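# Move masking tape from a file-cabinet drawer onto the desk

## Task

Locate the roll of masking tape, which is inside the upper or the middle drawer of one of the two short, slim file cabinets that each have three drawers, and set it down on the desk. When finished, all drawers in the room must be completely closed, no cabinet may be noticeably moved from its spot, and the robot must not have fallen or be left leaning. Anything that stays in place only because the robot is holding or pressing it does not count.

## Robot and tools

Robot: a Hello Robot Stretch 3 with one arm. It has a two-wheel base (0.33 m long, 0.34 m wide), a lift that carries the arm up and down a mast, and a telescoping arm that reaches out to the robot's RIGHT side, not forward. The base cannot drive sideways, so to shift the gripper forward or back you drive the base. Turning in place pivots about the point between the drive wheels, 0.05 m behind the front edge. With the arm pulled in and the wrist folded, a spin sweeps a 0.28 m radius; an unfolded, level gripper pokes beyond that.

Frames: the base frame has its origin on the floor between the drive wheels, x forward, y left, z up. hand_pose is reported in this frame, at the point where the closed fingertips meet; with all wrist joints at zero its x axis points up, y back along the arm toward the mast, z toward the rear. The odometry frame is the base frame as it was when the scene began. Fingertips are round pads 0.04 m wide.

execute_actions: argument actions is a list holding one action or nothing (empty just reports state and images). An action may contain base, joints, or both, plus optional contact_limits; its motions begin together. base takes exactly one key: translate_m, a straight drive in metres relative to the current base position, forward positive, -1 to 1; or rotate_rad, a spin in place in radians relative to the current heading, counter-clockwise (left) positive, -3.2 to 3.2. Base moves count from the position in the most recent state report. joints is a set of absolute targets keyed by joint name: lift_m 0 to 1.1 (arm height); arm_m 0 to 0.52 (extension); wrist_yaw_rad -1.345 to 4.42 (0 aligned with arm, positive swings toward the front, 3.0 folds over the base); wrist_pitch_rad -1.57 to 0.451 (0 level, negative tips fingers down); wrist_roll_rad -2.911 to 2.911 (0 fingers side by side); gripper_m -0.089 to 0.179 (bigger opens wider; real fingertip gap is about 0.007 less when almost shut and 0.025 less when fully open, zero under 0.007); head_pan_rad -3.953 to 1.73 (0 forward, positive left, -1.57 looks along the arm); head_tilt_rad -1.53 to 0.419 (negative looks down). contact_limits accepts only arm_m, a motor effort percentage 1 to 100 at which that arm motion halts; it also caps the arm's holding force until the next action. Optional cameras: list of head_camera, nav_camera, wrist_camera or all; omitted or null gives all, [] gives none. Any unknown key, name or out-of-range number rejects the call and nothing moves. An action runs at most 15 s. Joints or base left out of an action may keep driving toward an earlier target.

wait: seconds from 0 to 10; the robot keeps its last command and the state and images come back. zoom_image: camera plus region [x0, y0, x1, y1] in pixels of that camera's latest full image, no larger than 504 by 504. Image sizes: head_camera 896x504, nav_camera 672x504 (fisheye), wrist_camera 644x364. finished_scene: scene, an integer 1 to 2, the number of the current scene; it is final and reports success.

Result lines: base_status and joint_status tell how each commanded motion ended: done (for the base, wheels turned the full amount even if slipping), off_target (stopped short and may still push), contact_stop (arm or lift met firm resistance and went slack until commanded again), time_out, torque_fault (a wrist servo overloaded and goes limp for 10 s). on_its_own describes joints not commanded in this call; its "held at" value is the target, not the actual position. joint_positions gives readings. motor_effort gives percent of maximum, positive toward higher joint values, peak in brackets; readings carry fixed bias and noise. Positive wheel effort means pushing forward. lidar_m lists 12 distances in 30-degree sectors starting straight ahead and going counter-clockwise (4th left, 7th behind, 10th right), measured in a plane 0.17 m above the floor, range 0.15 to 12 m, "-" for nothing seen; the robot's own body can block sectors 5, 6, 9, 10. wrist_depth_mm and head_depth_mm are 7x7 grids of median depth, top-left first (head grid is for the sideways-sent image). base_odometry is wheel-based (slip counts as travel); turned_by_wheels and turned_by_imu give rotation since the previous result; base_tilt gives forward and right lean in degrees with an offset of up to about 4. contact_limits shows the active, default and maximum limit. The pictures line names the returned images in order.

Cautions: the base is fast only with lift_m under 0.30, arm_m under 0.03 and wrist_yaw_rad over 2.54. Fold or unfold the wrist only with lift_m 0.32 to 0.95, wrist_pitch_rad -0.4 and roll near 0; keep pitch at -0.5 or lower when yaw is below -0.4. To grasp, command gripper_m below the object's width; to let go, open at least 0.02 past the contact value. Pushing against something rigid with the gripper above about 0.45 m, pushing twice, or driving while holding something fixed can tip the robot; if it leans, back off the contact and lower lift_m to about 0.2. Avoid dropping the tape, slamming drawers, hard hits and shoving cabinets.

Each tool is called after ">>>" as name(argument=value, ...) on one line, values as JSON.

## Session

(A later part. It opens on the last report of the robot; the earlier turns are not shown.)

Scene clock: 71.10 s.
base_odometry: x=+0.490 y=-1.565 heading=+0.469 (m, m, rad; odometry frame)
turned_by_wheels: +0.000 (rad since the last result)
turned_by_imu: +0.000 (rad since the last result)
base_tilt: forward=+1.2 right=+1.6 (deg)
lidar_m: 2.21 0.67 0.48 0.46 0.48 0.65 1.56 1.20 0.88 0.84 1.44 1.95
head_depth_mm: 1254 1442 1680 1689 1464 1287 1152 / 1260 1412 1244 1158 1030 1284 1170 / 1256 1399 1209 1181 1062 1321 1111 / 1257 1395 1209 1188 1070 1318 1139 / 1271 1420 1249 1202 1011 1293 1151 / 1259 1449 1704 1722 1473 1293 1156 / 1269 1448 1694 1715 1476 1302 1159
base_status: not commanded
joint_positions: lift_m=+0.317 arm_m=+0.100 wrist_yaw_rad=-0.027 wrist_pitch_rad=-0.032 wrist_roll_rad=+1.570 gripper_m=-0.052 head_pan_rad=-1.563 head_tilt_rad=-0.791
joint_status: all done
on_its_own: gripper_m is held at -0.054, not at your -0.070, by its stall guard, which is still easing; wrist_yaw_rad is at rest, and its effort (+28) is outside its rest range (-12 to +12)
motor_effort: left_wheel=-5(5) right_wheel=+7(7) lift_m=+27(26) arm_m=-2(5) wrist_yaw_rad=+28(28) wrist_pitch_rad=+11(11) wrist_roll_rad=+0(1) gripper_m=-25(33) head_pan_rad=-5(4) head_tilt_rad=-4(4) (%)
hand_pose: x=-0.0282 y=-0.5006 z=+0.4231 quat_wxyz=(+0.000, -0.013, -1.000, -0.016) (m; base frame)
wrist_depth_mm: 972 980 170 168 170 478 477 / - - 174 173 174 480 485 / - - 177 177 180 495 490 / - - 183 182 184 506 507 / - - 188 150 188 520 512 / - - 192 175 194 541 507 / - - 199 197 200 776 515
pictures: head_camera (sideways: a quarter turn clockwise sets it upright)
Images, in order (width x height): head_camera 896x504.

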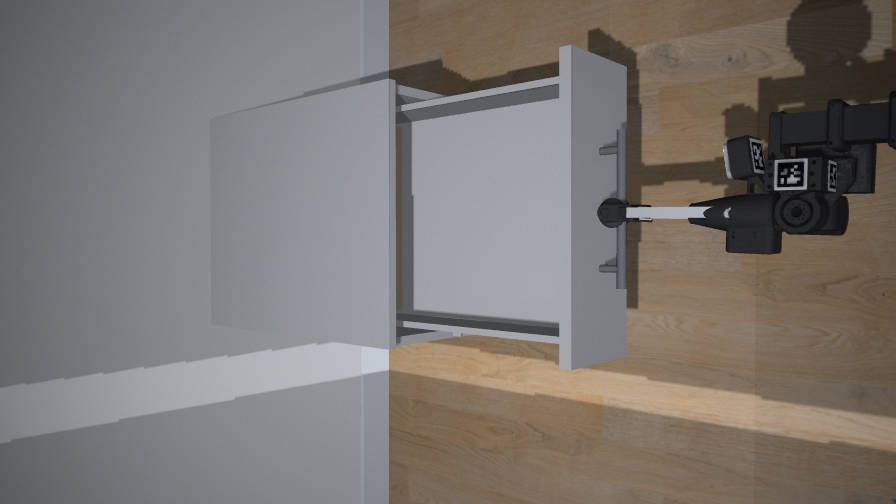

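>>> execute_actions(actions=[{"joints":{"arm_m":0.417}}], cameras=[])

>>> execute_actions(actions=[{"joints":{"gripper_m":0.07}}], cameras=[])

>>> execute_actions(actions=[{"joints":{"arm_m":0.35}}], cameras=[])

>>> execute_actions(actions=[{"joints":{"lift_m":0.155}}], cameras=["wrist_camera"])

>>> execute_actions(actions=[{"joints":{"arm_m":0.414}}], cameras=[])

>>> execute_actions(actions=[{"joints":{"gripper_m":-0.07}}], cameras=[])

>>> execute_actions(actions=[{"joints":{"arm_m":0.06}}], cameras=["head_camera"])

Scene clock: 75.37 s.
base_odometry: x=+0.490 y=-1.565 heading=+0.470 (m, m, rad; odometry frame)
turned_by_wheels: +0.000 (rad since the last result)
turned_by_imu: +0.001 (rad since the last result)
base_tilt: forward=+1.2 right=+1.8 (deg)
lidar_m: 2.21 0.67 0.48 0.46 0.48 0.65 1.56 1.20 0.88 0.84 1.44 1.95
head_depth_mm: 1257 1434 1685 1696 1466 1293 1153 / 1257 1412 1241 1239 1441 1293 1161 / 1256 1404 1207 1166 1409 1290 1151 / 1260 1407 1214 1174 1422 1299 1155 / 1258 1413 1251 1238 1446 1298 1156 / 1263 1447 1694 1715 1478 1298 1160 / 1260 1457 1711 1717 1474 1301 1160
base_status: not commanded
joint_positions: lift_m=+0.317 arm_m=+0.417 wrist_yaw_rad=-0.005 wrist_pitch_rad=-0.031 wrist_roll_rad=+1.571 gripper_m=-0.043 head_pan_rad=-1.563 head_tilt_rad=-0.791
joint_status: all done
on_its_own: gripper_m is held at -0.044, not at your -0.070, by its stall guard, which is not easing now
motor_effort: left_wheel=-1(8) right_wheel=+1(10) lift_m=+26(27) arm_m=+4(9) wrist_yaw_rad=+8(29) wrist_pitch_rad=+10(11) wrist_roll_rad=+0(1) gripper_m=-21(23) head_pan_rad=-5(5) head_tilt_rad=-4(5) (%)
hand_pose: x=-0.0227 y=-0.8171 z=+0.4234 quat_wxyz=(+0.000, -0.003, -1.000, -0.016) (m; base frame)
wrist_depth_mm: 677 684 168 167 168 170 171 / 703 695 172 172 173 175 175 / 725 723 177 177 179 180 181 / 744 742 182 183 184 185 186 / 765 771 188 150 189 192 192 / 797 800 195 195 195 197 197 / 820 826 202 201 202 204 202
pictures: none
No camera images: the call's "cameras" was empty. Leave "cameras" out to get every camera's image.

Scene clock: 77.00 s.
base_odometry: x=+0.490 y=-1.565 heading=+0.470 (m, m, rad; odometry frame)
turned_by_wheels: +0.000 (rad since the last result)
turned_by_imu: +0.000 (rad since the last result)
base_tilt: forward=+1.2 right=+1.7 (deg)
lidar_m: 2.20 0.67 0.48 0.46 0.48 0.65 1.56 1.20 0.88 0.84 1.44 1.95
head_depth_mm: 1259 1443 1674 1706 1473 1292 1153 / 1258 1409 1242 1241 1439 1291 1158 / 1259 1409 1213 1205 1415 1296 1150 / 1261 1398 1212 1203 1416 1292 1153 / 1263 1421 1247 1243 1446 1295 1154 / 1260 1436 1689 1716 1476 1295 1152 / 1262 1448 1702 1725 1485 1303 1159
base_status: not commanded
joint_positions: lift_m=+0.317 arm_m=+0.417 wrist_yaw_rad=-0.001 wrist_pitch_rad=-0.026 wrist_roll_rad=+1.571 gripper_m=+0.070 head_pan_rad=-1.563 head_tilt_rad=-0.791
joint_status: all done
motor_effort: left_wheel=-2(1) right_wheel=+1(1) lift_m=+26(27) arm_m=+4(4) wrist_yaw_rad=+2(8) wrist_pitch_rad=+9(11) wrist_roll_rad=-1(1) gripper_m=+0(84) head_pan_rad=-4(4) head_tilt_rad=-4(5) (%)
hand_pose: x=-0.0217 y=-0.8172 z=+0.4248 quat_wxyz=(+0.001, -0.001, -1.000, -0.013) (m; base frame)
wrist_depth_mm: 685 676 169 167 169 169 169 / 703 697 173 171 174 174 174 / 729 729 179 176 179 180 180 / 744 753 184 183 184 184 184 / 765 764 188 188 189 191 192 / 792 810 198 195 197 197 196 / 820 814 202 202 203 203 202
pictures: none
No camera images: the call's "cameras" was empty. Leave "cameras" out to get every camera's image.

Scene clock: 78.67 s.
base_odometry: x=+0.490 y=-1.565 heading=+0.470 (m, m, rad; odometry frame)
turned_by_wheels: +0.000 (rad since the last result)
turned_by_imu: +0.000 (rad since the last result)
base_tilt: forward=+1.2 right=+1.9 (deg)
lidar_m: 2.21 0.67 0.48 0.46 0.48 0.65 1.56 1.20 0.87 0.84 1.44 1.95
head_depth_mm: 1252 1433 1681 1709 1464 1287 1150 / 1257 1416 1240 1241 1439 1295 1178 / 1260 1398 1212 1199 1377 1294 1156 / 1257 1401 1213 1208 1411 1294 1154 / 1262 1412 1246 1243 1443 1298 1156 / 1266 1444 1699 1717 1475 1302 1156 / 1263 1451 1695 1723 1484 1298 1158
base_status: not commanded
joint_positions: lift_m=+0.317 arm_m=+0.350 wrist_yaw_rad=-0.001 wrist_pitch_rad=-0.025 wrist_roll_rad=+1.571 gripper_m=+0.070 head_pan_rad=-1.563 head_tilt_rad=-0.791
joint_status: all done
motor_effort: left_wheel=-2(2) right_wheel=+1(1) lift_m=+27(26) arm_m=-2(2) wrist_yaw_rad=+2(4) wrist_pitch_rad=+9(8) wrist_roll_rad=+0(0) gripper_m=+1(1) head_pan_rad=-5(4) head_tilt_rad=-3(4) (%)
hand_pose: x=-0.0215 y=-0.7509 z=+0.4250 quat_wxyz=(+0.001, +0.000, -1.000, -0.013) (m; base frame)
wrist_depth_mm: 736 738 232 229 231 230 230 / 773 779 237 236 237 237 238 / 794 802 243 243 246 244 244 / 800 813 254 250 253 252 251 / 849 853 548 258 257 261 260 / 890 878 271 267 271 268 270 / 893 895 279 280 280 278 278
pictures: none
No camera images: the call's "cameras" was empty. Leave "cameras" out to get every camera's image.

Scene clock: 80.97 s.
base_odometry: x=+0.490 y=-1.565 heading=+0.470 (m, m, rad; odometry frame)
turned_by_wheels: +0.000 (rad since the last result)
turned_by_imu: +0.000 (rad since the last result)
base_tilt: forward=+1.2 right=+1.7 (deg)
lidar_m: 2.21 0.67 0.48 0.46 0.48 0.64 1.56 1.20 0.88 0.84 1.44 1.95
head_depth_mm: 1255 1439 1684 1712 1465 1294 1150 / 1263 1409 1238 1235 1441 1295 1158 / 1260 1409 1210 1205 1446 1270 1155 / 1264 1400 1215 1201 1427 1291 1153 / 1261 1414 1244 1242 1448 1300 1159 / 1264 1449 1706 1698 1486 1299 1154 / 1262 1453 1712 1721 1488 1298 1160
base_status: not commanded
joint_positions: lift_m=+0.155 arm_m=+0.350 wrist_yaw_rad=-0.001 wrist_pitch_rad=-0.025 wrist_roll_rad=+1.571 gripper_m=+0.070 head_pan_rad=-1.563 head_tilt_rad=-0.791
joint_status: all done
motor_effort: left_wheel=-2(2) right_wheel=+1(1) lift_m=+24(23) arm_m=-2(2) wrist_yaw_rad=+2(3) wrist_pitch_rad=+8(8) wrist_roll_rad=+0(1) gripper_m=+0(1) head_pan_rad=-4(5) head_tilt_rad=-4(4) (%)
hand_pose: x=-0.0215 y=-0.7509 z=+0.2632 quat_wxyz=(+0.001, +0.000, -1.000, -0.013) (m; base frame)
wrist_depth_mm: 228 230 230 231 231 233 229 / 235 237 237 236 237 237 237 / 239 244 246 245 244 244 244 / 250 251 253 251 252 253 254 / 259 260 259 259 258 258 263 / 266 267 268 269 271 265 272 / 278 277 278 277 277 277 283
pictures: wrist_camera
Images, in order (width x height): wrist_camera 644x364.

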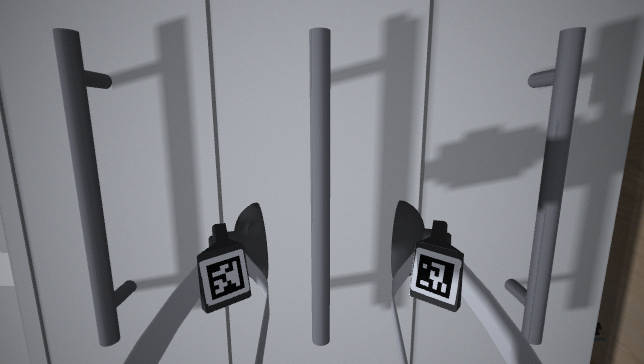

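Scene clock: 82.60 s.
base_odometry: x=+0.490 y=-1.565 heading=+0.470 (m, m, rad; odometry frame)
turned_by_wheels: +0.000 (rad since the last result)
turned_by_imu: +0.000 (rad since the last result)
base_tilt: forward=+1.2 right=+1.8 (deg)
lidar_m: 2.21 0.67 0.48 0.46 0.48 0.65 1.56 1.19 0.88 0.84 1.44 1.95
head_depth_mm: 1256 1442 1681 1699 1465 1289 1150 / 1255 1412 1246 1237 1443 1285 1151 / 1257 1401 1213 1207 1410 1298 1155 / 1260 1403 1212 1209 1418 1296 1159 / 1262 1423 1249 1250 1446 1294 1149 / 1266 1450 1695 1715 1474 1299 1156 / 1266 1455 1693 1716 1484 1306 1158
base_status: not commanded
joint_positions: lift_m=+0.155 arm_m=+0.414 wrist_yaw_rad=+0.000 wrist_pitch_rad=-0.025 wrist_roll_rad=+1.571 gripper_m=+0.070 head_pan_rad=-1.563 head_tilt_rad=-0.791
joint_status: all done
motor_effort: left_wheel=-2(2) right_wheel=+1(1) lift_m=+24(23) arm_m=+4(8) wrist_yaw_rad=+2(3) wrist_pitch_rad=+8(8) wrist_roll_rad=+0(0) gripper_m=+1(1) head_pan_rad=-4(5) head_tilt_rad=-5(4) (%)
hand_pose: x=-0.0215 y=-0.8142 z=+0.2632 quat_wxyz=(+0.001, +0.000, -1.000, -0.013) (m; base frame)
wrist_depth_mm: 171 171 171 171 172 171 171 / 177 176 176 175 177 177 177 / 181 182 181 181 182 182 182 / 187 187 187 186 188 187 188 / 193 192 192 191 193 193 193 / 200 199 201 199 201 200 198 / 205 207 207 204 207 206 205
pictures: none
No camera images: the call's "cameras" was empty. Leave "cameras" out to get every camera's image.

Scene clock: 84.50 s.
base_odometry: x=+0.490 y=-1.565 heading=+0.470 (m, m, rad; odometry frame)
turned_by_wheels: +0.000 (rad since the last result)
turned_by_imu: +0.000 (rad since the last result)
base_tilt: forward=+1.2 right=+1.7 (deg)
lidar_m: 2.20 0.67 0.48 0.46 0.48 0.65 1.56 1.20 0.88 0.84 1.44 1.94
head_depth_mm: 1259 1432 1689 1697 1461 1292 1151 / 1260 1412 1245 1238 1444 1292 1154 / 1260 1400 1215 1204 1411 1293 1148 / 1261 1409 1217 1208 1419 1287 1150 / 1261 1423 1258 1240 1445 1300 1162 / 1262 1450 1682 1715 1476 1293 1157 / 1265 1448 1709 1708 1480 1294 1158
base_status: not commanded
joint_positions: lift_m=+0.155 arm_m=+0.414 wrist_yaw_rad=+0.000 wrist_pitch_rad=-0.012 wrist_roll_rad=+1.571 gripper_m=-0.068 head_pan_rad=-1.563 head_tilt_rad=-0.791
joint_status: all done
motor_effort: left_wheel=-2(2) right_wheel=+1(1) lift_m=+24(24) arm_m=+3(4) wrist_yaw_rad=+2(2) wrist_pitch_rad=+4(8) wrist_roll_rad=+0(0) gripper_m=-31(100) head_pan_rad=-5(4) head_tilt_rad=-5(4) (%)
hand_pose: x=-0.0214 y=-0.8147 z=+0.2665 quat_wxyz=(+0.001, +0.000, -1.000, -0.006) (m; base frame)
wrist_depth_mm: 172 172 170 168 169 170 169 / 177 177 174 174 173 174 175 / 183 182 180 178 179 180 180 / 189 188 186 185 185 186 185 / 195 195 191 153 191 191 190 / 201 201 198 198 196 198 196 / 205 208 205 203 204 203 201
pictures: none
No camera images: the call's "cameras" was empty. Leave "cameras" out to get every camera's image.

Scene clock: 88.30 s.
base_odometry: x=+0.490 y=-1.565 heading=+0.469 (m, m, rad; odometry frame)
turned_by_wheels: +0.000 (rad since the last result)
turned_by_imu: +0.000 (rad since the last result)
base_tilt: forward=+1.1 right=+1.6 (deg)
lidar_m: 2.21 0.67 0.48 0.46 0.48 0.65 1.56 1.20 0.88 0.84 1.44 1.95
head_depth_mm: 1252 1431 1688 1697 1470 1289 1148 / 1263 1403 1246 1281 1272 1231 1149 / 1260 1405 1210 1199 1224 1229 1193 / 1257 1408 1211 1207 1227 1229 1153 / 1261 1410 1243 1320 1280 1232 1156 / 1260 1447 1703 1718 1485 1303 1156 / 1265 1452 1694 1724 1487 1299 1160
base_status: not commanded
joint_positions: lift_m=+0.155 arm_m=+0.060 wrist_yaw_rad=-0.019 wrist_pitch_rad=-0.013 wrist_roll_rad=+1.571 gripper_m=-0.052 head_pan_rad=-1.563 head_tilt_rad=-0.791
joint_status: all done
on_its_own: gripper_m is held at -0.050, not at your -0.070, by its stall guard, which is still easing; wrist_yaw_rad is at rest, and its effort (+22) is outside its rest range (-12 to +12)
motor_effort: left_wheel=-4(5) right_wheel=+5(6) lift_m=+24(24) arm_m=-3(5) wrist_yaw_rad=+22(27) wrist_pitch_rad=+5(4) wrist_roll_rad=-1(1) gripper_m=-1(30) head_pan_rad=-5(5) head_tilt_rad=-5(3) (%)
hand_pose: x=-0.0263 y=-0.4613 z=+0.2662 quat_wxyz=(+0.000, -0.010, -1.000, -0.007) (m; base frame)
wrist_depth_mm: - - 179 178 179 463 327 / - - 185 183 183 495 332 / - - 190 187 188 503 328 / - - 195 193 193 496 329 / - - 201 - 199 504 328 / - - 209 207 206 500 331 / - - 214 210 211 502 329
pictures: head_camera (sideways: a quarter turn clockwise sets it upright)
Images, in order (width x height): head_camera 896x504.

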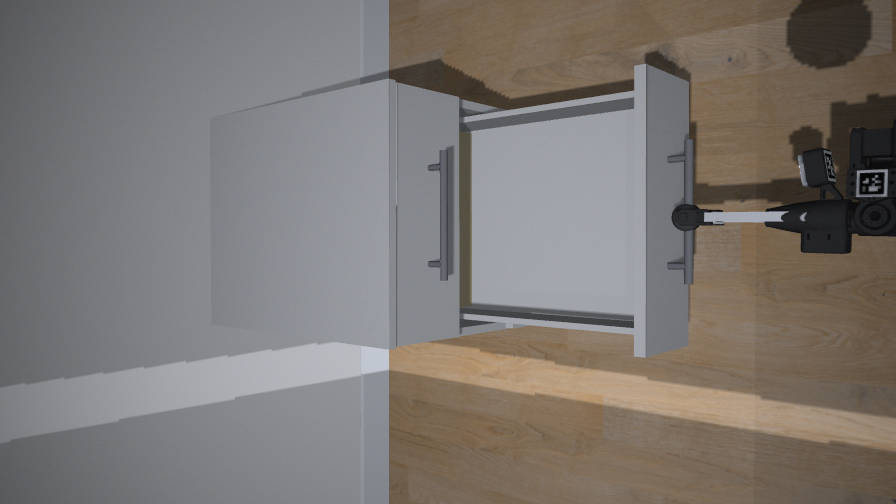

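>>> execute_actions(actions=[{"joints":{"gripper_m":0.03}}], cameras=[])

>>> execute_actions(actions=[{"joints":{"arm_m":0.42}}], cameras=[])

>>> execute_actions(actions=[{"joints":{"arm_m":0.25,"gripper_m":0.07}}], cameras=["head_camera"])

>>> execute_actions(actions=[{"base":{"translate_m":-0.87}}], cameras=["head_camera","wrist_camera"])

Scene clock: 89.93 s.
base_odometry: x=+0.490 y=-1.565 heading=+0.470 (m, m, rad; odometry frame)
turned_by_wheels: +0.000 (rad since the last result)
turned_by_imu: +0.001 (rad since the last result)
base_tilt: forward=+1.2 right=+1.9 (deg)
lidar_m: 2.21 0.67 0.48 0.46 0.48 0.65 1.56 1.20 0.88 0.84 1.44 1.94
head_depth_mm: 1255 1436 1687 1695 1466 1286 1152 / 1256 1415 1238 1284 1277 1233 1153 / 1259 1397 1208 1201 1226 1227 1190 / 1261 1414 1214 1207 1224 1227 1158 / 1262 1410 1252 1317 1278 1232 1156 / 1265 1449 1690 1708 1472 1300 1155 / 1264 1451 1694 1713 1478 1299 1161
base_status: not commanded
joint_positions: lift_m=+0.155 arm_m=+0.060 wrist_yaw_rad=-0.001 wrist_pitch_rad=-0.017 wrist_roll_rad=+1.571 gripper_m=+0.030 head_pan_rad=-1.563 head_tilt_rad=-0.791
joint_status: all done
motor_effort: left_wheel=-3(4) right_wheel=+1(5) lift_m=+24(23) arm_m=-2(3) wrist_yaw_rad=+3(22) wrist_pitch_rad=+6(6) wrist_roll_rad=-1(1) gripper_m=+1(83) head_pan_rad=-3(4) head_tilt_rad=-4(4) (%)
hand_pose: x=-0.0217 y=-0.4611 z=+0.2652 quat_wxyz=(+0.000, -0.001, -1.000, -0.009) (m; base frame)
wrist_depth_mm: - - 178 177 176 457 326 / - - 183 182 182 490 327 / - - 189 187 188 495 328 / - - 194 193 194 501 329 / - - 201 181 200 493 330 / - - 575 205 209 492 325 / - - 214 212 213 460 328
pictures: none
No camera images: the call's "cameras" was empty. Leave "cameras" out to get every camera's image.

Scene clock: 93.80 s.
base_odometry: x=+0.490 y=-1.565 heading=+0.470 (m, m, rad; odometry frame)
turned_by_wheels: +0.000 (rad since the last result)
turned_by_imu: +0.001 (rad since the last result)
base_tilt: forward=+1.1 right=+1.7 (deg)
lidar_m: 2.20 0.67 0.48 0.46 0.48 0.65 1.56 1.19 0.88 0.84 1.44 1.94
head_depth_mm: 1258 1440 1683 1713 1474 1285 1155 / 1259 1408 1241 1240 1437 1295 1152 / 1264 1403 1210 1204 1411 1286 1153 / 1263 1408 1211 1208 1421 1293 1156 / 1265 1425 1250 1242 1447 1298 1155 / 1256 1447 1698 1708 1476 1296 1158 / 1261 1442 1695 1714 1485 1294 1159
base_status: not commanded
joint_positions: lift_m=+0.155 arm_m=+0.419 wrist_yaw_rad=+0.003 wrist_pitch_rad=-0.018 wrist_roll_rad=+1.571 gripper_m=+0.030 head_pan_rad=-1.563 head_tilt_rad=-0.791
joint_status: all done
motor_effort: left_wheel=-1(3) right_wheel=+1(1) lift_m=+24(24) arm_m=+7(6) wrist_yaw_rad=-2(4) wrist_pitch_rad=+6(7) wrist_roll_rad=-1(1) gripper_m=-1(0) head_pan_rad=-4(4) head_tilt_rad=-4(4) (%)
hand_pose: x=-0.0205 y=-0.8201 z=+0.2649 quat_wxyz=(+0.000, +0.002, -1.000, -0.009) (m; base frame)
wrist_depth_mm: 167 167 167 164 166 166 166 / 171 172 171 170 171 171 171 / 176 178 177 174 177 176 176 / 183 182 182 182 181 182 181 / 189 188 188 169 187 188 187 / 195 195 196 193 196 194 193 / 200 203 202 200 201 201 197
pictures: none
No camera images: the call's "cameras" was empty. Leave "cameras" out to get every camera's image.

Scene clock: 96.30 s.
base_odometry: x=+0.490 y=-1.565 heading=+0.470 (m, m, rad; odometry frame)
turned_by_wheels: +0.000 (rad since the last result)
turned_by_imu: +0.000 (rad since the last result)
base_tilt: forward=+1.1 right=+1.7 (deg)
lidar_m: 2.21 0.67 0.48 0.46 0.48 0.64 1.56 1.20 0.88 0.84 1.44 1.95
head_depth_mm: 1256 1435 1685 1701 1460 1292 1149 / 1257 1414 1243 1239 1443 1295 1152 / 1257 1397 1210 1203 1409 1366 1156 / 1264 1406 1214 1205 1417 1279 1155 / 1261 1414 1244 1242 1454 1292 1151 / 1266 1450 1699 1711 1481 1296 1157 / 1264 1454 1704 1713 1481 1298 1158
base_status: not commanded
joint_positions: lift_m=+0.155 arm_m=+0.250 wrist_yaw_rad=+0.003 wrist_pitch_rad=-0.018 wrist_roll_rad=+1.571 gripper_m=+0.070 head_pan_rad=-1.563 head_tilt_rad=-0.791
joint_status: all done
motor_effort: left_wheel=-1(1) right_wheel=+1(0) lift_m=+24(23) arm_m=-2(4) wrist_yaw_rad=-1(2) wrist_pitch_rad=+6(6) wrist_roll_rad=-1(0) gripper_m=+0(84) head_pan_rad=-5(5) head_tilt_rad=-4(5) (%)
hand_pose: x=-0.0206 y=-0.6511 z=+0.2648 quat_wxyz=(+0.000, +0.001, -1.000, -0.010) (m; base frame)
wrist_depth_mm: 821 327 325 325 325 323 324 / 867 332 333 333 332 331 327 / 900 344 344 344 344 342 324 / 931 356 355 355 351 354 326 / 953 371 364 366 364 365 328 / - 379 385 380 384 381 324 / - - 393 391 392 402 326
pictures: head_camera (sideways: a quarter turn clockwise sets it upright)
Images, in order (width x height): head_camera 896x504.

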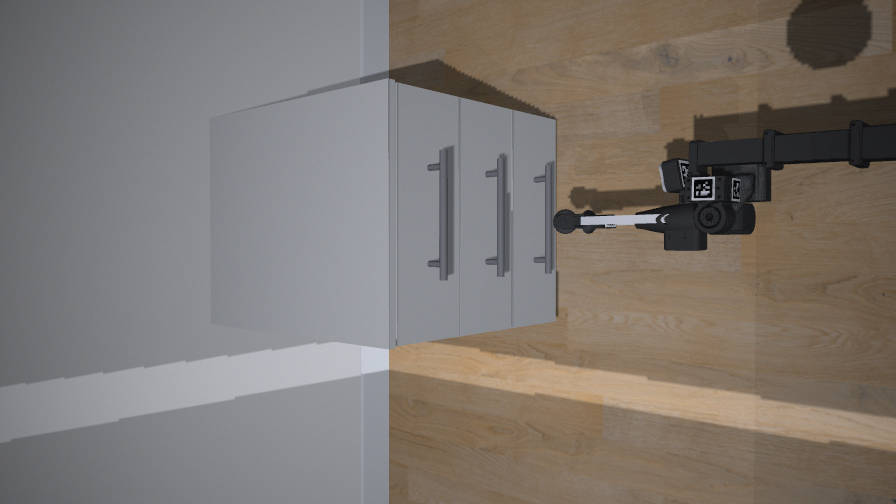

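Scene clock: 106.20 s.
base_odometry: x=-0.286 y=-1.959 heading=+0.470 (m, m, rad; odometry frame)
turned_by_wheels: +0.000 (rad since the last result)
turned_by_imu: -0.002 (rad since the last result)
base_tilt: forward=+1.3 right=+1.7 (deg)
lidar_m: 1.87 0.64 0.47 0.45 0.46 0.62 0.69 0.72 0.88 0.84 1.06 1.19
head_depth_mm: 1274 1457 1705 1704 1468 1288 1152 / 1273 1431 1238 1248 1448 1287 1148 / 1274 1404 1211 1209 1425 1365 1154 / 1269 1412 1209 1213 1423 1286 1158 / 1277 1431 1250 1287 1448 1300 1158 / 1281 1470 1717 1712 1474 1301 1159 / 1277 1467 1701 1701 1477 1303 1158
base_status: done
joint_positions: lift_m=+0.155 arm_m=+0.250 wrist_yaw_rad=+0.003 wrist_pitch_rad=-0.018 wrist_roll_rad=+1.571 gripper_m=+0.070 head_pan_rad=-1.563 head_tilt_rad=-0.791
joint_status: not commanded
motor_effort: left_wheel=-1(7) right_wheel=+0(3) lift_m=+23(24) arm_m=-2(2) wrist_yaw_rad=-2(1) wrist_pitch_rad=+6(7) wrist_roll_rad=-1(1) gripper_m=+0(1) head_pan_rad=-5(4) head_tilt_rad=-4(4) (%)
hand_pose: x=-0.0206 y=-0.6511 z=+0.2648 quat_wxyz=(+0.000, +0.001, -1.000, -0.010) (m; base frame)
wrist_depth_mm: 866 328 329 331 326 328 325 / 882 340 339 337 339 337 329 / 927 347 350 347 348 346 327 / 963 358 358 356 358 357 322 / 974 371 367 368 367 369 326 / - 380 386 378 384 384 324 / - - - 981 682 427 324
pictures: head_camera (sideways: a quarter turn clockwise sets it upright), wrist_camera
Images, in order (width x height): head_camera 896x504, wrist_camera 644x364.

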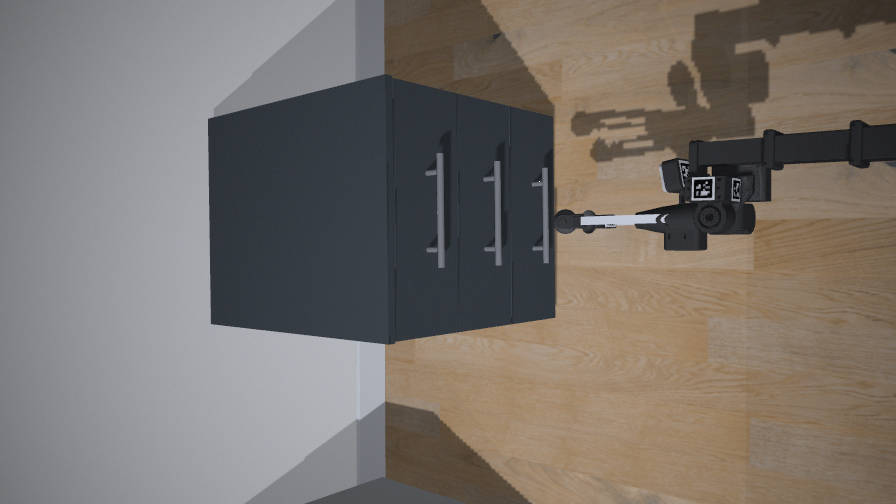

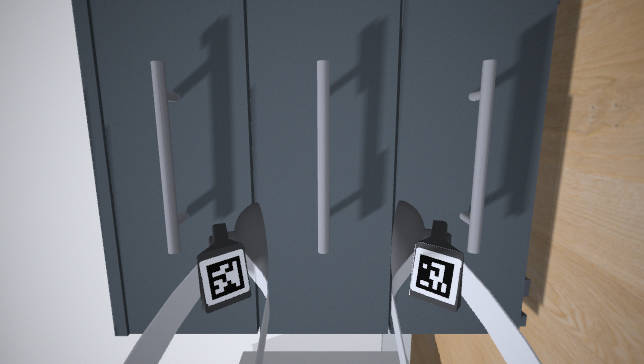

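>>> execute_actions(actions=[{"joints":{"arm_m":0.418,"lift_m":0.16}}], cameras=[])

>>> execute_actions(actions=[{"joints":{"gripper_m":-0.07}}], cameras=[])

>>> execute_actions(actions=[{"joints":{"arm_m":0.09}}], cameras=["head_camera"])

Scene clock: 108.97 s.
base_odometry: x=-0.286 y=-1.959 heading=+0.470 (m, m, rad; odometry frame)
turned_by_wheels: +0.000 (rad since the last result)
turned_by_imu: +0.000 (rad since the last result)
base_tilt: forward=+1.2 right=+1.8 (deg)
lidar_m: 1.87 0.65 0.47 0.45 0.46 0.62 0.69 0.72 0.88 0.84 1.06 1.20
head_depth_mm: 1271 1455 1706 1701 1472 1292 1152 / 1272 1428 1239 1251 1430 1288 1149 / 1274 1402 1210 1207 1423 1283 1152 / 1277 1407 1208 1210 1419 1297 1156 / 1272 1431 1251 1283 1446 1296 1158 / 1276 1464 1706 1723 1472 1297 1156 / 1282 1461 1692 1694 1482 1300 1161
base_status: not commanded
joint_positions: lift_m=+0.160 arm_m=+0.418 wrist_yaw_rad=+0.003 wrist_pitch_rad=-0.018 wrist_roll_rad=+1.571 gripper_m=+0.070 head_pan_rad=-1.563 head_tilt_rad=-0.791
joint_status: all done
motor_effort: left_wheel=-1(1) right_wheel=+0(0) lift_m=+29(31) arm_m=+5(4) wrist_yaw_rad=-1(1) wrist_pitch_rad=+6(6) wrist_roll_rad=-1(0) gripper_m=+1(0) head_pan_rad=-5(4) head_tilt_rad=-4(5) (%)
hand_pose: x=-0.0206 y=-0.8184 z=+0.2695 quat_wxyz=(+0.000, +0.001, -1.000, -0.010) (m; base frame)
wrist_depth_mm: 173 173 173 172 172 172 171 / 178 178 178 176 178 177 176 / 182 182 183 182 182 182 181 / 188 188 188 187 187 187 188 / 194 194 192 192 191 194 193 / 198 200 201 198 200 199 197 / 204 206 206 205 206 205 202
pictures: none
No camera images: the call's "cameras" was empty. Leave "cameras" out to get every camera's image.

Scene clock: 110.87 s.
base_odometry: x=-0.286 y=-1.959 heading=+0.470 (m, m, rad; odometry frame)
turned_by_wheels: +0.000 (rad since the last result)
turned_by_imu: +0.000 (rad since the last result)
base_tilt: forward=+1.3 right=+1.8 (deg)
lidar_m: 1.87 0.64 0.46 0.45 0.46 0.62 0.69 0.72 0.89 0.84 1.06 1.19
head_depth_mm: 1275 1455 1697 1701 1468 1289 1148 / 1271 1424 1245 1247 1441 1289 1147 / 1277 1399 1211 1211 1426 1286 1156 / 1271 1405 1213 1212 1426 1299 1150 / 1277 1430 1248 1289 1442 1291 1154 / 1277 1464 1719 1720 1482 1292 1156 / 1275 1465 1694 1691 1476 1297 1157
base_status: not commanded
joint_positions: lift_m=+0.160 arm_m=+0.418 wrist_yaw_rad=+0.003 wrist_pitch_rad=-0.022 wrist_roll_rad=+1.571 gripper_m=-0.069 head_pan_rad=-1.563 head_tilt_rad=-0.791
joint_status: all done
motor_effort: left_wheel=+0(1) right_wheel=+0(0) lift_m=+29(30) arm_m=+3(5) wrist_yaw_rad=-1(1) wrist_pitch_rad=+7(8) wrist_roll_rad=-1(1) gripper_m=-30(100) head_pan_rad=-4(5) head_tilt_rad=-4(5) (%)
hand_pose: x=-0.0206 y=-0.8184 z=+0.2685 quat_wxyz=(+0.000, +0.001, -1.000, -0.012) (m; base frame)
wrist_depth_mm: 173 172 172 172 173 172 172 / 177 177 177 176 177 177 176 / 182 182 182 181 183 183 182 / 187 187 188 186 187 187 188 / 193 193 193 157 193 193 192 / 198 199 200 200 200 198 198 / 203 206 206 204 205 206 203
pictures: none
No camera images: the call's "cameras" was empty. Leave "cameras" out to get every camera's image.

Scene clock: 114.50 s.
base_odometry: x=-0.286 y=-1.959 heading=+0.470 (m, m, rad; odometry frame)
turned_by_wheels: +0.000 (rad since the last result)
turned_by_imu: +0.001 (rad since the last result)
base_tilt: forward=+1.3 right=+1.7 (deg)
lidar_m: 1.87 0.64 0.47 0.45 0.46 0.62 0.69 0.72 0.88 0.84 1.06 1.19
head_depth_mm: 1273 1456 1708 1697 1470 1289 1149 / 1270 1430 1251 1219 1197 1248 1161 / 1275 1394 1210 1215 1226 1249 - / 1271 1398 1216 1210 1220 1249 1137 / 1277 1436 1250 1282 1395 1258 1157 / 1279 1465 1722 1714 1482 1295 1157 / 1278 1465 1712 1694 1480 1300 1157
base_status: not commanded
joint_positions: lift_m=+0.160 arm_m=+0.090 wrist_yaw_rad=-0.044 wrist_pitch_rad=-0.026 wrist_roll_rad=+1.571 gripper_m=-0.052 head_pan_rad=-1.563 head_tilt_rad=-0.791
joint_status: all done
on_its_own: wrist_yaw_rad is held at -0.052, not at your +0.000, by its stall guard, which is not easing now; gripper_m is held at -0.054, not at your -0.070, by its stall guard, which is still easing
motor_effort: left_wheel=+0(6) right_wheel=+0(9) lift_m=+29(29) arm_m=-2(0) wrist_yaw_rad=-7(38) wrist_pitch_rad=+9(9) wrist_roll_rad=-1(1) gripper_m=-25(30) head_pan_rad=-4(4) head_tilt_rad=-4(5) (%)
hand_pose: x=-0.0325 y=-0.4907 z=+0.2676 quat_wxyz=(+0.000, -0.022, -1.000, -0.013) (m; base frame)
wrist_depth_mm: - - 177 176 177 454 327 / - - 181 180 181 456 328 / - - 185 184 185 484 326 / - - 189 188 189 489 327 / - - 193 158 193 494 328 / - - 197 198 198 491 328 / - - 203 201 203 493 330
pictures: head_camera (sideways: a quarter turn clockwise sets it upright)
Images, in order (width x height): head_camera 896x504.

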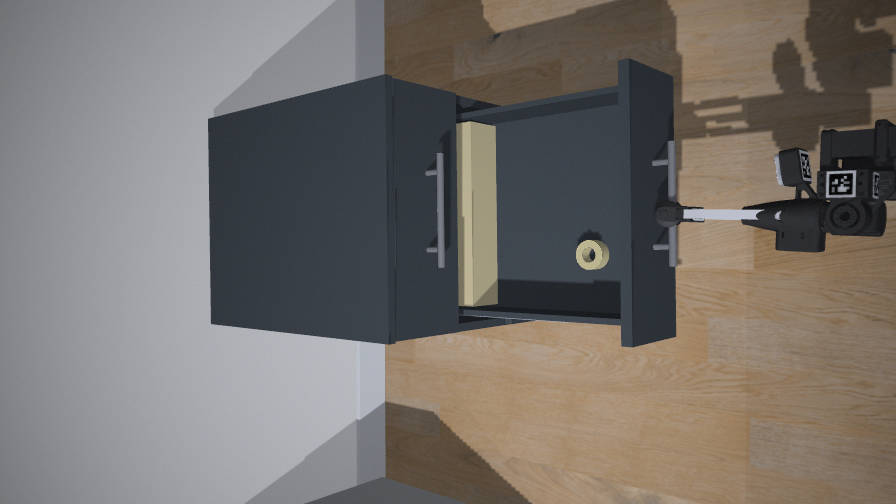

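>>> execute_actions(actions=[{"joints":{"gripper_m":0.07}}], cameras=[])

>>> execute_actions(actions=[{"joints":{"arm_m":0.02}}], cameras=[])

>>> execute_actions(actions=[{"base":{"translate_m":0.055},"joints":{"lift_m":0.55,"wrist_yaw_rad":0,"wrist_roll_rad":0,"wrist_pitch_rad":-1.57,"gripper_m":0.11}}], cameras=[])

>>> execute_actions(actions=[{"joints":{"arm_m":0.45}}], cameras=["wrist_camera"])

Scene clock: 116.63 s.
base_odometry: x=-0.286 y=-1.959 heading=+0.470 (m, m, rad; odometry frame)
turned_by_wheels: +0.000 (rad since the last result)
turned_by_imu: +0.000 (rad since the last result)
base_tilt: forward=+1.2 right=+1.7 (deg)
lidar_m: 1.87 0.64 0.47 0.45 0.46 0.62 0.70 0.72 0.88 0.84 1.06 1.19
head_depth_mm: 1271 1452 1701 1703 1468 1281 1149 / 1271 1431 1238 1219 1204 1249 1159 / 1271 1399 1208 1207 1221 1248 - / 1275 1406 1212 1211 1228 1259 1142 / 1277 1433 1248 1281 1398 1256 1159 / 1276 1464 1722 1705 1470 1298 1153 / 1274 1459 1697 1701 1484 1301 1161
base_status: not commanded
joint_positions: lift_m=+0.160 arm_m=+0.090 wrist_yaw_rad=-0.049 wrist_pitch_rad=-0.026 wrist_roll_rad=+1.571 gripper_m=+0.070 head_pan_rad=-1.563 head_tilt_rad=-0.791
joint_status: all done
on_its_own: wrist_yaw_rad is held at -0.052, not at your +0.000, by its stall guard, which is not easing now
motor_effort: left_wheel=-1(1) right_wheel=+0(0) lift_m=+29(29) arm_m=-1(2) wrist_yaw_rad=-2(8) wrist_pitch_rad=+8(9) wrist_roll_rad=-1(1) gripper_m=+1(83) head_pan_rad=-4(5) head_tilt_rad=-4(5) (%)
hand_pose: x=-0.0338 y=-0.4905 z=+0.2677 quat_wxyz=(+0.000, -0.024, -1.000, -0.013) (m; base frame)
wrist_depth_mm: - - 178 178 179 455 327 / - - 182 181 182 456 329 / - - 186 185 186 490 327 / - - 190 189 189 494 327 / - - 194 192 194 492 328 / - - 199 197 198 463 329 / - - 204 200 203 526 328
pictures: none
No camera images: the call's "cameras" was empty. Leave "cameras" out to get every camera's image.

Scene clock: 118.33 s.
base_odometry: x=-0.286 y=-1.959 heading=+0.470 (m, m, rad; odometry frame)
turned_by_wheels: +0.000 (rad since the last result)
turned_by_imu: +0.000 (rad since the last result)
base_tilt: forward=+1.3 right=+1.9 (deg)
lidar_m: 1.87 0.65 0.46 0.45 0.46 0.62 0.69 0.72 0.89 0.84 1.06 1.20
head_depth_mm: 1271 1466 1707 1696 1470 1287 1151 / 1279 1424 1241 1218 1200 1246 1151 / 1277 1402 1214 1207 1226 1251 1173 / 1275 1398 1215 1206 1225 1253 1170 / 1273 1432 1252 1280 1388 1254 1154 / 1276 1463 1704 1722 1484 1300 1156 / 1278 1465 1692 1708 1476 1297 1159
base_status: not commanded
joint_positions: lift_m=+0.160 arm_m=+0.020 wrist_yaw_rad=-0.050 wrist_pitch_rad=-0.025 wrist_roll_rad=+1.571 gripper_m=+0.070 head_pan_rad=-1.563 head_tilt_rad=-0.791
joint_status: all done
on_its_own: wrist_yaw_rad is held at -0.052, not at your +0.000, by its stall guard, which is not easing now
motor_effort: left_wheel=+0(0) right_wheel=+0(0) lift_m=+29(29) arm_m=-2(5) wrist_yaw_rad=-2(3) wrist_pitch_rad=+9(8) wrist_roll_rad=-1(1) gripper_m=+0(0) head_pan_rad=-5(4) head_tilt_rad=-4(5) (%)
hand_pose: x=-0.0340 y=-0.4206 z=+0.2679 quat_wxyz=(+0.000, -0.025, -1.000, -0.013) (m; base frame)
wrist_depth_mm: - - 247 245 245 491 328 / - - 252 249 251 488 328 / - - 257 253 255 493 329 / - - 580 259 263 496 330 / - - 594 265 268 493 330 / - - 273 270 273 460 332 / - - - 277 279 541 329
pictures: none
No camera images: the call's "cameras" was empty. Leave "cameras" out to get every camera's image.

Scene clock: 122.70 s.
base_odometry: x=-0.237 y=-1.934 heading=+0.470 (m, m, rad; odometry frame)
turned_by_wheels: +0.000 (rad since the last result)
turned_by_imu: +0.001 (rad since the last result)
base_tilt: forward=+1.2 right=+1.7 (deg)
lidar_m: 1.87 0.65 0.47 0.45 0.46 0.62 0.75 0.77 0.88 0.84 1.03 1.19
head_depth_mm: 1274 1455 1665 1664 1460 1271 1171 / 1273 1398 1216 1211 1223 1249 - / 1274 1404 1211 1208 1227 1248 - / 1274 1403 1211 1205 1200 1254 1157 / 1272 1465 1679 1667 1476 1293 1152 / 1277 1457 1717 1714 1478 1300 1152 / 1277 1462 1638 1654 1477 1296 1161
base_status: done
joint_positions: lift_m=+0.550 arm_m=+0.020 wrist_yaw_rad=+0.003 wrist_pitch_rad=-1.563 wrist_roll_rad=-0.004 gripper_m=+0.110 head_pan_rad=-1.563 head_tilt_rad=-0.791
joint_status: all done
motor_effort: left_wheel=-1(5) right_wheel=+0(4) lift_m=+29(36) arm_m=-2(2) wrist_yaw_rad=-3(3) wrist_pitch_rad=-1(49) wrist_roll_rad=+2(10) gripper_m=+0(87) head_pan_rad=-5(5) head_tilt_rad=-4(5) (%)
hand_pose: x=-0.0217 y=-0.1431 z=+0.4322 quat_wxyz=(+0.504, +0.500, -0.500, -0.497) (m; base frame)
wrist_depth_mm: 566 554 564 559 556 558 552 / 570 572 565 572 569 564 571 / 592 606 598 583 595 584 582 / 610 611 614 - - 595 606 / 624 635 625 - - 626 617 / 654 647 634 - - 632 645 / 681 667 665 - - 662 654
pictures: none
No camera images: the call's "cameras" was empty. Leave "cameras" out to get every camera's image.

Scene clock: 127.07 s.
base_odometry: x=-0.237 y=-1.934 heading=+0.470 (m, m, rad; odometry frame)
turned_by_wheels: +0.000 (rad since the last result)
turned_by_imu: +0.001 (rad since the last result)
base_tilt: forward=+1.1 right=+1.7 (deg)
lidar_m: 1.87 0.65 0.47 0.45 0.46 0.62 0.75 0.77 0.88 0.84 1.03 1.19
head_depth_mm: 1266 1451 1666 1664 1469 1267 1157 / 1271 1391 1214 1175 1219 1250 1150 / 1276 1399 1230 - 1221 1250 1152 / 1274 1400 1217 1208 1203 1250 1156 / 1276 1469 1665 1672 1478 1289 1157 / 1275 1463 1720 1709 1474 1304 1160 / 1279 1470 1641 1637 1476 1296 1159
base_status: not commanded
joint_positions: lift_m=+0.550 arm_m=+0.450 wrist_yaw_rad=+0.001 wrist_pitch_rad=-1.564 wrist_roll_rad=-0.004 gripper_m=+0.110 head_pan_rad=-1.563 head_tilt_rad=-0.791
joint_status: all done
motor_effort: left_wheel=-1(1) right_wheel=+0(0) lift_m=+29(29) arm_m=+5(7) wrist_yaw_rad=+0(3) wrist_pitch_rad=-1(2) wrist_roll_rad=+1(2) gripper_m=+0(0) head_pan_rad=-5(5) head_tilt_rad=-5(4) (%)
hand_pose: x=-0.0216 y=-0.5721 z=+0.4322 quat_wxyz=(+0.503, +0.500, -0.500, -0.498) (m; base frame)
wrist_depth_mm: 564 561 348 352 351 349 298 / 577 574 362 359 359 355 313 / 592 589 369 371 370 372 332 / 606 607 380 386 380 380 331 / 635 627 310 306 303 311 292 / 647 637 634 638 635 627 633 / 672 655 665 664 660 663 646
pictures: wrist_camera
Images, in order (width x height): wrist_camera 644x364.

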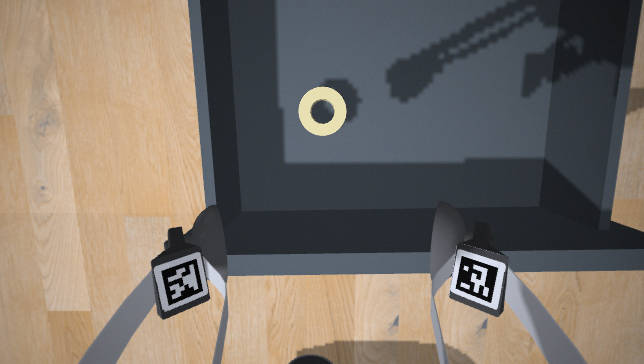

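>>> execute_actions(actions=[{"joints":{"arm_m":0.52,"wrist_pitch_rad":-1.5,"lift_m":0.41}}], cameras=["wrist_camera"])

Scene clock: 129.37 s.
base_odometry: x=-0.237 y=-1.934 heading=+0.470 (m, m, rad; odometry frame)
turned_by_wheels: +0.000 (rad since the last result)
turned_by_imu: +0.000 (rad since the last result)
base_tilt: forward=+1.3 right=+1.9 (deg)
lidar_m: 1.87 0.65 0.47 0.45 0.46 0.63 0.75 0.77 0.89 0.84 1.03 1.19
head_depth_mm: 1270 1453 1663 1667 1467 1266 1149 / 1268 1399 1205 1209 1218 1247 - / 1277 1403 1212 - 1228 1246 1154 / 1270 1402 1214 1202 1204 1253 1151 / 1272 1453 1671 1682 1476 1297 1157 / 1270 1465 1721 1712 1477 1297 1160 / 1281 1465 1634 1644 1473 1298 1163
base_status: not commanded
joint_positions: lift_m=+0.410 arm_m=+0.518 wrist_yaw_rad=+0.001 wrist_pitch_rad=-1.502 wrist_roll_rad=-0.004 gripper_m=+0.110 head_pan_rad=-1.563 head_tilt_rad=-0.791
joint_status: all done
joint sent to its limit — the command would take arm_m past its upper limit, so that joint was sent only as far as its limit.
motor_effort: left_wheel=-1(1) right_wheel=+0(0) lift_m=+24(24) arm_m=+4(5) wrist_yaw_rad=-1(0) wrist_pitch_rad=+1(2) wrist_roll_rad=+2(2) gripper_m=+0(0) head_pan_rad=-5(4) head_tilt_rad=-4(4) (%)
hand_pose: x=-0.0216 y=-0.6565 z=+0.2915 quat_wxyz=(+0.518, +0.484, -0.515, -0.482) (m; base frame)
wrist_depth_mm: 438 184 228 227 227 227 226 / 445 184 233 233 232 231 230 / 453 182 236 237 235 235 235 / 460 181 242 240 240 239 240 / 472 175 246 221 245 243 242 / 480 163 250 250 248 249 249 / 490 206 255 255 255 253 253
pictures: wrist_camera
Images, in order (width x height): wrist_camera 644x364.

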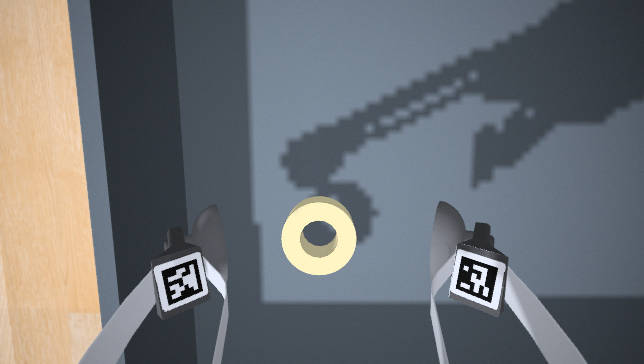

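Contact at depth ~185 → lower 0.052.

>>> execute_actions(actions=[{"joints":{"lift_m":0.358}}], cameras=["wrist_camera"])

>>> execute_actions(actions=[{"joints":{"gripper_m":0.0}}], cameras=[])

>>> execute_actions(actions=[{"joints":{"lift_m":0.53}}], cameras=["wrist_camera"])

>>> execute_actions(actions=[{"joints":{"arm_m":0.0}}], cameras=[])

>>> execute_actions(actions=[{"joints":{"wrist_pitch_rad":0}}], cameras=[])

>>> execute_actions(actions=[{"joints":{"lift_m":0.21}}], cameras=["wrist_camera"])

>>> execute_actions(actions=[{"joints":{"arm_m":0.41}}], cameras=["wrist_camera","head_camera"])

Scene clock: 131.30 s.
base_odometry: x=-0.237 y=-1.934 heading=+0.470 (m, m, rad; odometry frame)
turned_by_wheels: +0.000 (rad since the last result)
turned_by_imu: +0.000 (rad since the last result)
base_tilt: forward=+1.3 right=+1.7 (deg)
lidar_m: 1.87 0.64 0.47 0.45 0.46 0.62 0.75 0.77 0.88 0.84 1.03 1.19
head_depth_mm: 1269 1463 1656 1668 1456 1268 1153 / 1272 1403 1206 1208 1219 1244 1162 / 1273 1402 1213 1141 1198 1249 1155 / 1275 1406 1216 1203 1199 1250 1153 / 1274 1457 1670 1675 1483 1292 1153 / 1276 1459 1718 1721 1478 1296 1155 / 1279 1464 1635 1638 1483 1298 1156
base_status: not commanded
joint_positions: lift_m=+0.358 arm_m=+0.518 wrist_yaw_rad=+0.001 wrist_pitch_rad=-1.502 wrist_roll_rad=-0.004 gripper_m=+0.110 head_pan_rad=-1.563 head_tilt_rad=-0.791
joint_status: all done
motor_effort: left_wheel=-1(1) right_wheel=+0(1) lift_m=+24(24) arm_m=+4(4) wrist_yaw_rad=-1(0) wrist_pitch_rad=+1(1) wrist_roll_rad=+2(2) gripper_m=+0(0) head_pan_rad=-4(5) head_tilt_rad=-4(4) (%)
hand_pose: x=-0.0216 y=-0.6565 z=+0.2395 quat_wxyz=(+0.518, +0.484, -0.515, -0.482) (m; base frame)
wrist_depth_mm: 136 177 179 178 177 177 176 / 136 181 182 181 180 180 180 / 135 182 186 184 184 183 183 / 135 181 189 188 188 187 186 / 134 175 192 168 191 190 190 / 134 158 197 171 195 193 194 / 133 192 200 199 199 199 197
pictures: wrist_camera
Images, in order (width x height): wrist_camera 644x364.

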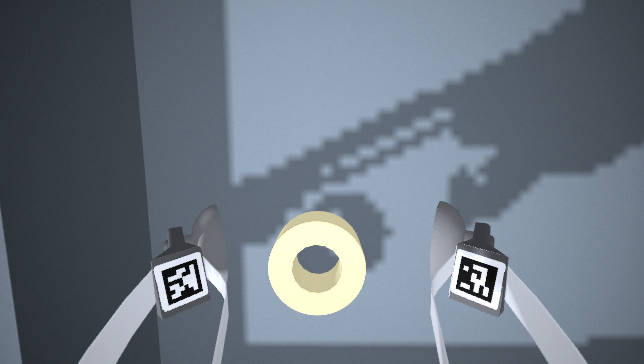

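Scene clock: 132.90 s.
base_odometry: x=-0.237 y=-1.934 heading=+0.470 (m, m, rad; odometry frame)
turned_by_wheels: +0.000 (rad since the last result)
turned_by_imu: +0.000 (rad since the last result)
base_tilt: forward=+1.3 right=+1.8 (deg)
lidar_m: 1.87 0.65 0.47 0.45 0.46 0.62 0.75 0.77 0.88 0.84 1.03 1.19
head_depth_mm: 1271 1456 1661 1659 1463 1272 1147 / 1274 1403 1207 1207 1226 1252 1163 / 1268 1394 1212 1139 1200 1248 1153 / 1272 1401 1211 1206 1207 1257 1156 / 1279 1466 1677 1673 1472 1301 1156 / 1279 1462 1722 1714 1477 1296 1155 / 1272 1469 1639 1634 1473 1298 1161
base_status: not commanded
joint_positions: lift_m=+0.358 arm_m=+0.518 wrist_yaw_rad=+0.001 wrist_pitch_rad=-1.499 wrist_roll_rad=-0.004 gripper_m=+0.001 head_pan_rad=-1.563 head_tilt_rad=-0.791
joint_status: all done
motor_effort: left_wheel=-1(1) right_wheel=+0(1) lift_m=+24(23) arm_m=+4(4) wrist_yaw_rad=-1(0) wrist_pitch_rad=+1(1) wrist_roll_rad=+2(2) gripper_m=-17(95) head_pan_rad=-4(5) head_tilt_rad=-4(4) (%)
hand_pose: x=-0.0216 y=-0.6572 z=+0.2395 quat_wxyz=(+0.519, +0.483, -0.516, -0.481) (m; base frame)
wrist_depth_mm: 136 178 179 179 178 177 177 / 135 181 182 182 180 180 180 / 135 183 185 184 185 185 183 / 134 181 189 188 188 187 187 / 134 180 192 168 191 191 191 / 134 179 197 171 196 195 194 / 133 168 201 200 199 198 198
pictures: none
No camera images: the call's "cameras" was empty. Leave "cameras" out to get every camera's image.

Scene clock: 135.30 s.
base_odometry: x=-0.237 y=-1.934 heading=+0.470 (m, m, rad; odometry frame)
turned_by_wheels: +0.000 (rad since the last result)
turned_by_imu: +0.000 (rad since the last result)
base_tilt: forward=+1.1 right=+1.6 (deg)
lidar_m: 1.87 0.65 0.47 0.45 0.46 0.62 0.75 0.77 0.88 0.84 1.03 1.19
head_depth_mm: 1267 1457 1661 1656 1459 1269 1160 / 1279 1408 1211 1188 1199 - 1152 / 1273 1402 1244 1309 1215 1248 1152 / 1272 1404 1211 1206 1202 1253 1154 / 1273 1463 1679 1669 1481 1298 1157 / 1272 1469 1703 1710 1485 1298 1157 / 1278 1463 1643 1645 1484 1306 1158
base_status: not commanded
joint_positions: lift_m=+0.530 arm_m=+0.518 wrist_yaw_rad=+0.001 wrist_pitch_rad=-1.499 wrist_roll_rad=-0.004 gripper_m=+0.001 head_pan_rad=-1.563 head_tilt_rad=-0.791
joint_status: all done
motor_effort: left_wheel=-1(1) right_wheel=+1(0) lift_m=+29(30) arm_m=+4(4) wrist_yaw_rad=-1(0) wrist_pitch_rad=+0(0) wrist_roll_rad=+2(2) gripper_m=-17(17) head_pan_rad=-4(5) head_tilt_rad=-4(4) (%)
hand_pose: x=-0.0216 y=-0.6572 z=+0.4113 quat_wxyz=(+0.519, +0.483, -0.516, -0.481) (m; base frame)
wrist_depth_mm: 550 546 341 343 341 341 295 / 566 565 348 348 346 347 297 / 569 572 353 356 353 353 299 / 585 579 362 361 360 359 312 / 598 599 352 168 368 367 314 / 615 598 363 172 360 371 314 / 621 623 294 302 299 298 293
pictures: wrist_camera
Images, in order (width x height): wrist_camera 644x364.

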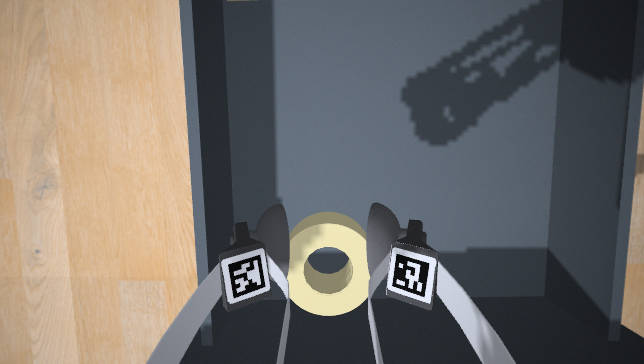

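Scene clock: 140.30 s.
base_odometry: x=-0.237 y=-1.934 heading=+0.470 (m, m, rad; odometry frame)
turned_by_wheels: +0.000 (rad since the last result)
turned_by_imu: +0.001 (rad since the last result)
base_tilt: forward=+1.3 right=+1.7 (deg)
lidar_m: 1.87 0.64 0.47 0.45 0.46 0.62 0.75 0.77 0.88 0.84 1.03 1.19
head_depth_mm: 1270 1462 1662 1659 1469 1268 1169 / 1274 1403 1207 1216 1220 1248 1192 / 1273 1403 1211 1208 1219 1252 1195 / 1275 1406 1211 1209 1202 1255 1160 / 1273 1452 1672 1678 1481 1295 1156 / 1278 1468 1711 1710 1480 1301 1161 / 1278 1467 1647 1637 1484 1299 1162
base_status: not commanded
joint_positions: lift_m=+0.530 arm_m=+0.000 wrist_yaw_rad=+0.001 wrist_pitch_rad=-1.499 wrist_roll_rad=-0.004 gripper_m=+0.001 head_pan_rad=-1.563 head_tilt_rad=-0.791
joint_status: all done
motor_effort: left_wheel=-1(0) right_wheel=+0(0) lift_m=+30(29) arm_m=-2(0) wrist_yaw_rad=-1(1) wrist_pitch_rad=+1(0) wrist_roll_rad=+2(2) gripper_m=-17(17) head_pan_rad=-5(5) head_tilt_rad=-5(4) (%)
hand_pose: x=-0.0216 y=-0.1396 z=+0.4113 quat_wxyz=(+0.519, +0.483, -0.516, -0.481) (m; base frame)
wrist_depth_mm: 559 549 553 557 549 550 547 / 568 563 565 555 561 549 558 / 572 574 567 571 570 564 562 / 594 579 581 - - 581 573 / 598 590 599 167 - 583 580 / 612 612 602 172 - 601 600 / 623 625 621 - - 616 614
pictures: none
No camera images: the call's "cameras" was empty. Leave "cameras" out to get every camera's image.

Scene clock: 141.90 s.
base_odometry: x=-0.237 y=-1.934 heading=+0.470 (m, m, rad; odometry frame)
turned_by_wheels: +0.000 (rad since the last result)
turned_by_imu: +0.000 (rad since the last result)
base_tilt: forward=+1.1 right=+1.6 (deg)
lidar_m: 1.87 0.65 0.47 0.45 0.46 0.62 0.75 0.77 0.89 0.84 1.03 1.19
head_depth_mm: 1264 1457 1662 1663 1468 1272 1168 / 1277 1395 1206 1213 1219 1248 1185 / 1273 1406 1216 1202 1227 1246 - / 1276 1405 1210 1211 1229 1254 1154 / 1274 1460 1675 1675 1466 1291 1156 / 1276 1457 1714 1713 1477 1297 1158 / 1278 1472 1645 1640 1480 1301 1155
base_status: not commanded
joint_positions: lift_m=+0.530 arm_m=+0.000 wrist_yaw_rad=+0.001 wrist_pitch_rad=-0.028 wrist_roll_rad=-0.004 gripper_m=+0.001 head_pan_rad=-1.563 head_tilt_rad=-0.791
joint_status: all done
motor_effort: left_wheel=-1(1) right_wheel=+0(1) lift_m=+30(29) arm_m=-2(2) wrist_yaw_rad=+1(1) wrist_pitch_rad=+9(9) wrist_roll_rad=+2(2) gripper_m=-17(17) head_pan_rad=-5(5) head_tilt_rad=-4(4) (%)
hand_pose: x=-0.0213 y=-0.4008 z=+0.6372 quat_wxyz=(+0.709, +0.011, -0.705, -0.010) (m; base frame)
wrist_depth_mm: - - - - - - 884 / - - - - - - 877 / - - - - - - 861 / 866 - - 881 879 - 874 / 714 - - 168 639 - 882 / 713 - - 171 708 - 882 / 727 975 993 692 695 - 882
pictures: none
No camera images: the call's "cameras" was empty. Leave "cameras" out to get every camera's image.

Scene clock: 145.63 s.
base_odometry: x=-0.237 y=-1.934 heading=+0.470 (m, m, rad; odometry frame)
turned_by_wheels: +0.000 (rad since the last result)
turned_by_imu: +0.001 (rad since the last result)
base_tilt: forward=+1.0 right=+1.7 (deg)
lidar_m: 1.87 0.65 0.46 0.45 0.46 0.62 0.75 0.77 0.88 0.84 1.03 1.20
head_depth_mm: 1267 1456 1663 1665 1467 1266 1153 / 1270 1398 1206 1210 1215 1251 1153 / 1277 1394 1213 1209 1219 1227 1168 / 1274 1404 1209 1204 1203 1234 1162 / 1274 1457 1676 1677 1478 1292 1158 / 1279 1461 1715 1706 1470 1299 1158 / 1276 1471 1635 1628 1480 1300 1158
base_status: not commanded
joint_positions: lift_m=+0.210 arm_m=+0.000 wrist_yaw_rad=+0.001 wrist_pitch_rad=-0.027 wrist_roll_rad=-0.004 gripper_m=+0.001 head_pan_rad=-1.563 head_tilt_rad=-0.791
joint_status: all done
motor_effort: left_wheel=-1(1) right_wheel=+0(1) lift_m=+24(24) arm_m=-2(2) wrist_yaw_rad=+0(0) wrist_pitch_rad=+9(9) wrist_roll_rad=+2(2) gripper_m=-17(16) head_pan_rad=-4(4) head_tilt_rad=-4(4) (%)
hand_pose: x=-0.0213 y=-0.4008 z=+0.3179 quat_wxyz=(+0.709, +0.010, -0.705, -0.010) (m; base frame)
wrist_depth_mm: - - - - - - 874 / 716 - - 569 569 - 880 / 717 - - 595 587 - 841 / 709 986 276 277 277 278 277 / 721 978 286 167 286 285 288 / 702 749 297 172 303 298 298 / 580 575 550 557 550 560 548
pictures: wrist_camera
Images, in order (width x height): wrist_camera 644x364.

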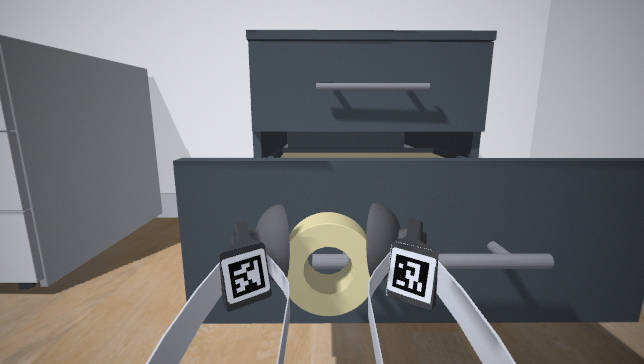

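Scene clock: 149.83 s.
base_odometry: x=-0.237 y=-1.934 heading=+0.470 (m, m, rad; odometry frame)
turned_by_wheels: +0.000 (rad since the last result)
turned_by_imu: +0.001 (rad since the last result)
base_tilt: forward=+1.2 right=+1.6 (deg)
lidar_m: 1.87 0.65 0.47 0.45 0.46 0.62 0.75 0.78 0.88 0.84 1.03 1.20
head_depth_mm: 1268 1454 1657 1661 1475 1292 1146 / 1273 1395 1207 1215 1420 1292 1159 / 1271 1406 1209 1207 1424 1293 1155 / 1272 1397 1212 1204 1410 1293 1153 / 1271 1462 1672 1664 1475 1300 1158 / 1275 1461 1713 1711 1478 1298 1156 / 1283 1466 1635 1641 1478 1298 1160
base_status: not commanded
joint_positions: lift_m=+0.210 arm_m=+0.410 wrist_yaw_rad=+0.002 wrist_pitch_rad=-0.028 wrist_roll_rad=-0.004 gripper_m=+0.001 head_pan_rad=-1.563 head_tilt_rad=-0.791
joint_status: all done
motor_effort: left_wheel=-1(2) right_wheel=+0(1) lift_m=+24(24) arm_m=+5(10) wrist_yaw_rad=-2(2) wrist_pitch_rad=+9(10) wrist_roll_rad=+2(2) gripper_m=-17(17) head_pan_rad=-5(4) head_tilt_rad=-4(5) (%)
hand_pose: x=-0.0209 y=-0.8101 z=+0.3177 quat_wxyz=(+0.709, +0.011, -0.705, -0.009) (m; base frame)
wrist_depth_mm: 692 175 175 173 173 173 174 / 671 181 180 181 181 182 182 / 682 187 187 187 187 188 189 / 715 193 193 195 195 194 195 / 728 200 200 168 200 201 202 / 692 208 208 172 212 207 211 / 572 216 215 217 217 217 218
pictures: head_camera (sideways: a quarter turn clockwise sets it upright), wrist_camera
Images, in order (width x height): head_camera 896x504, wrist_camera 644x364.

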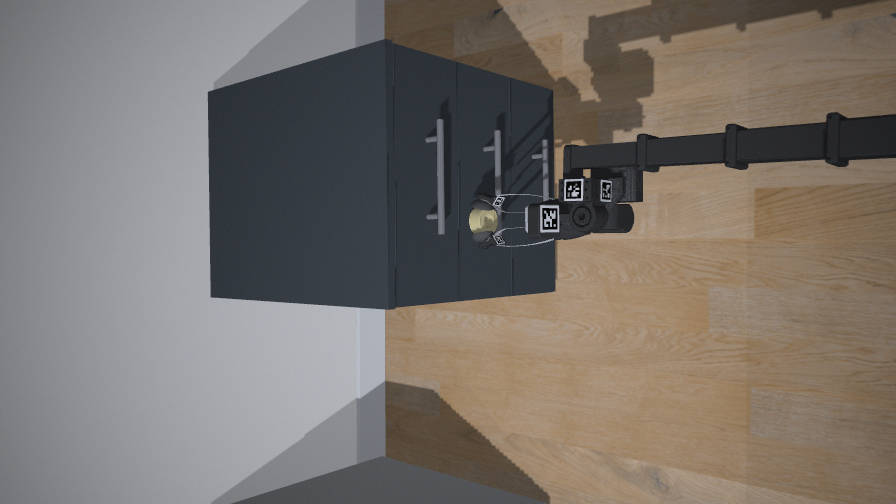

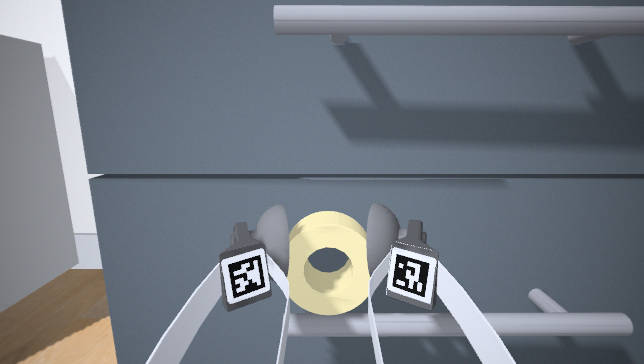

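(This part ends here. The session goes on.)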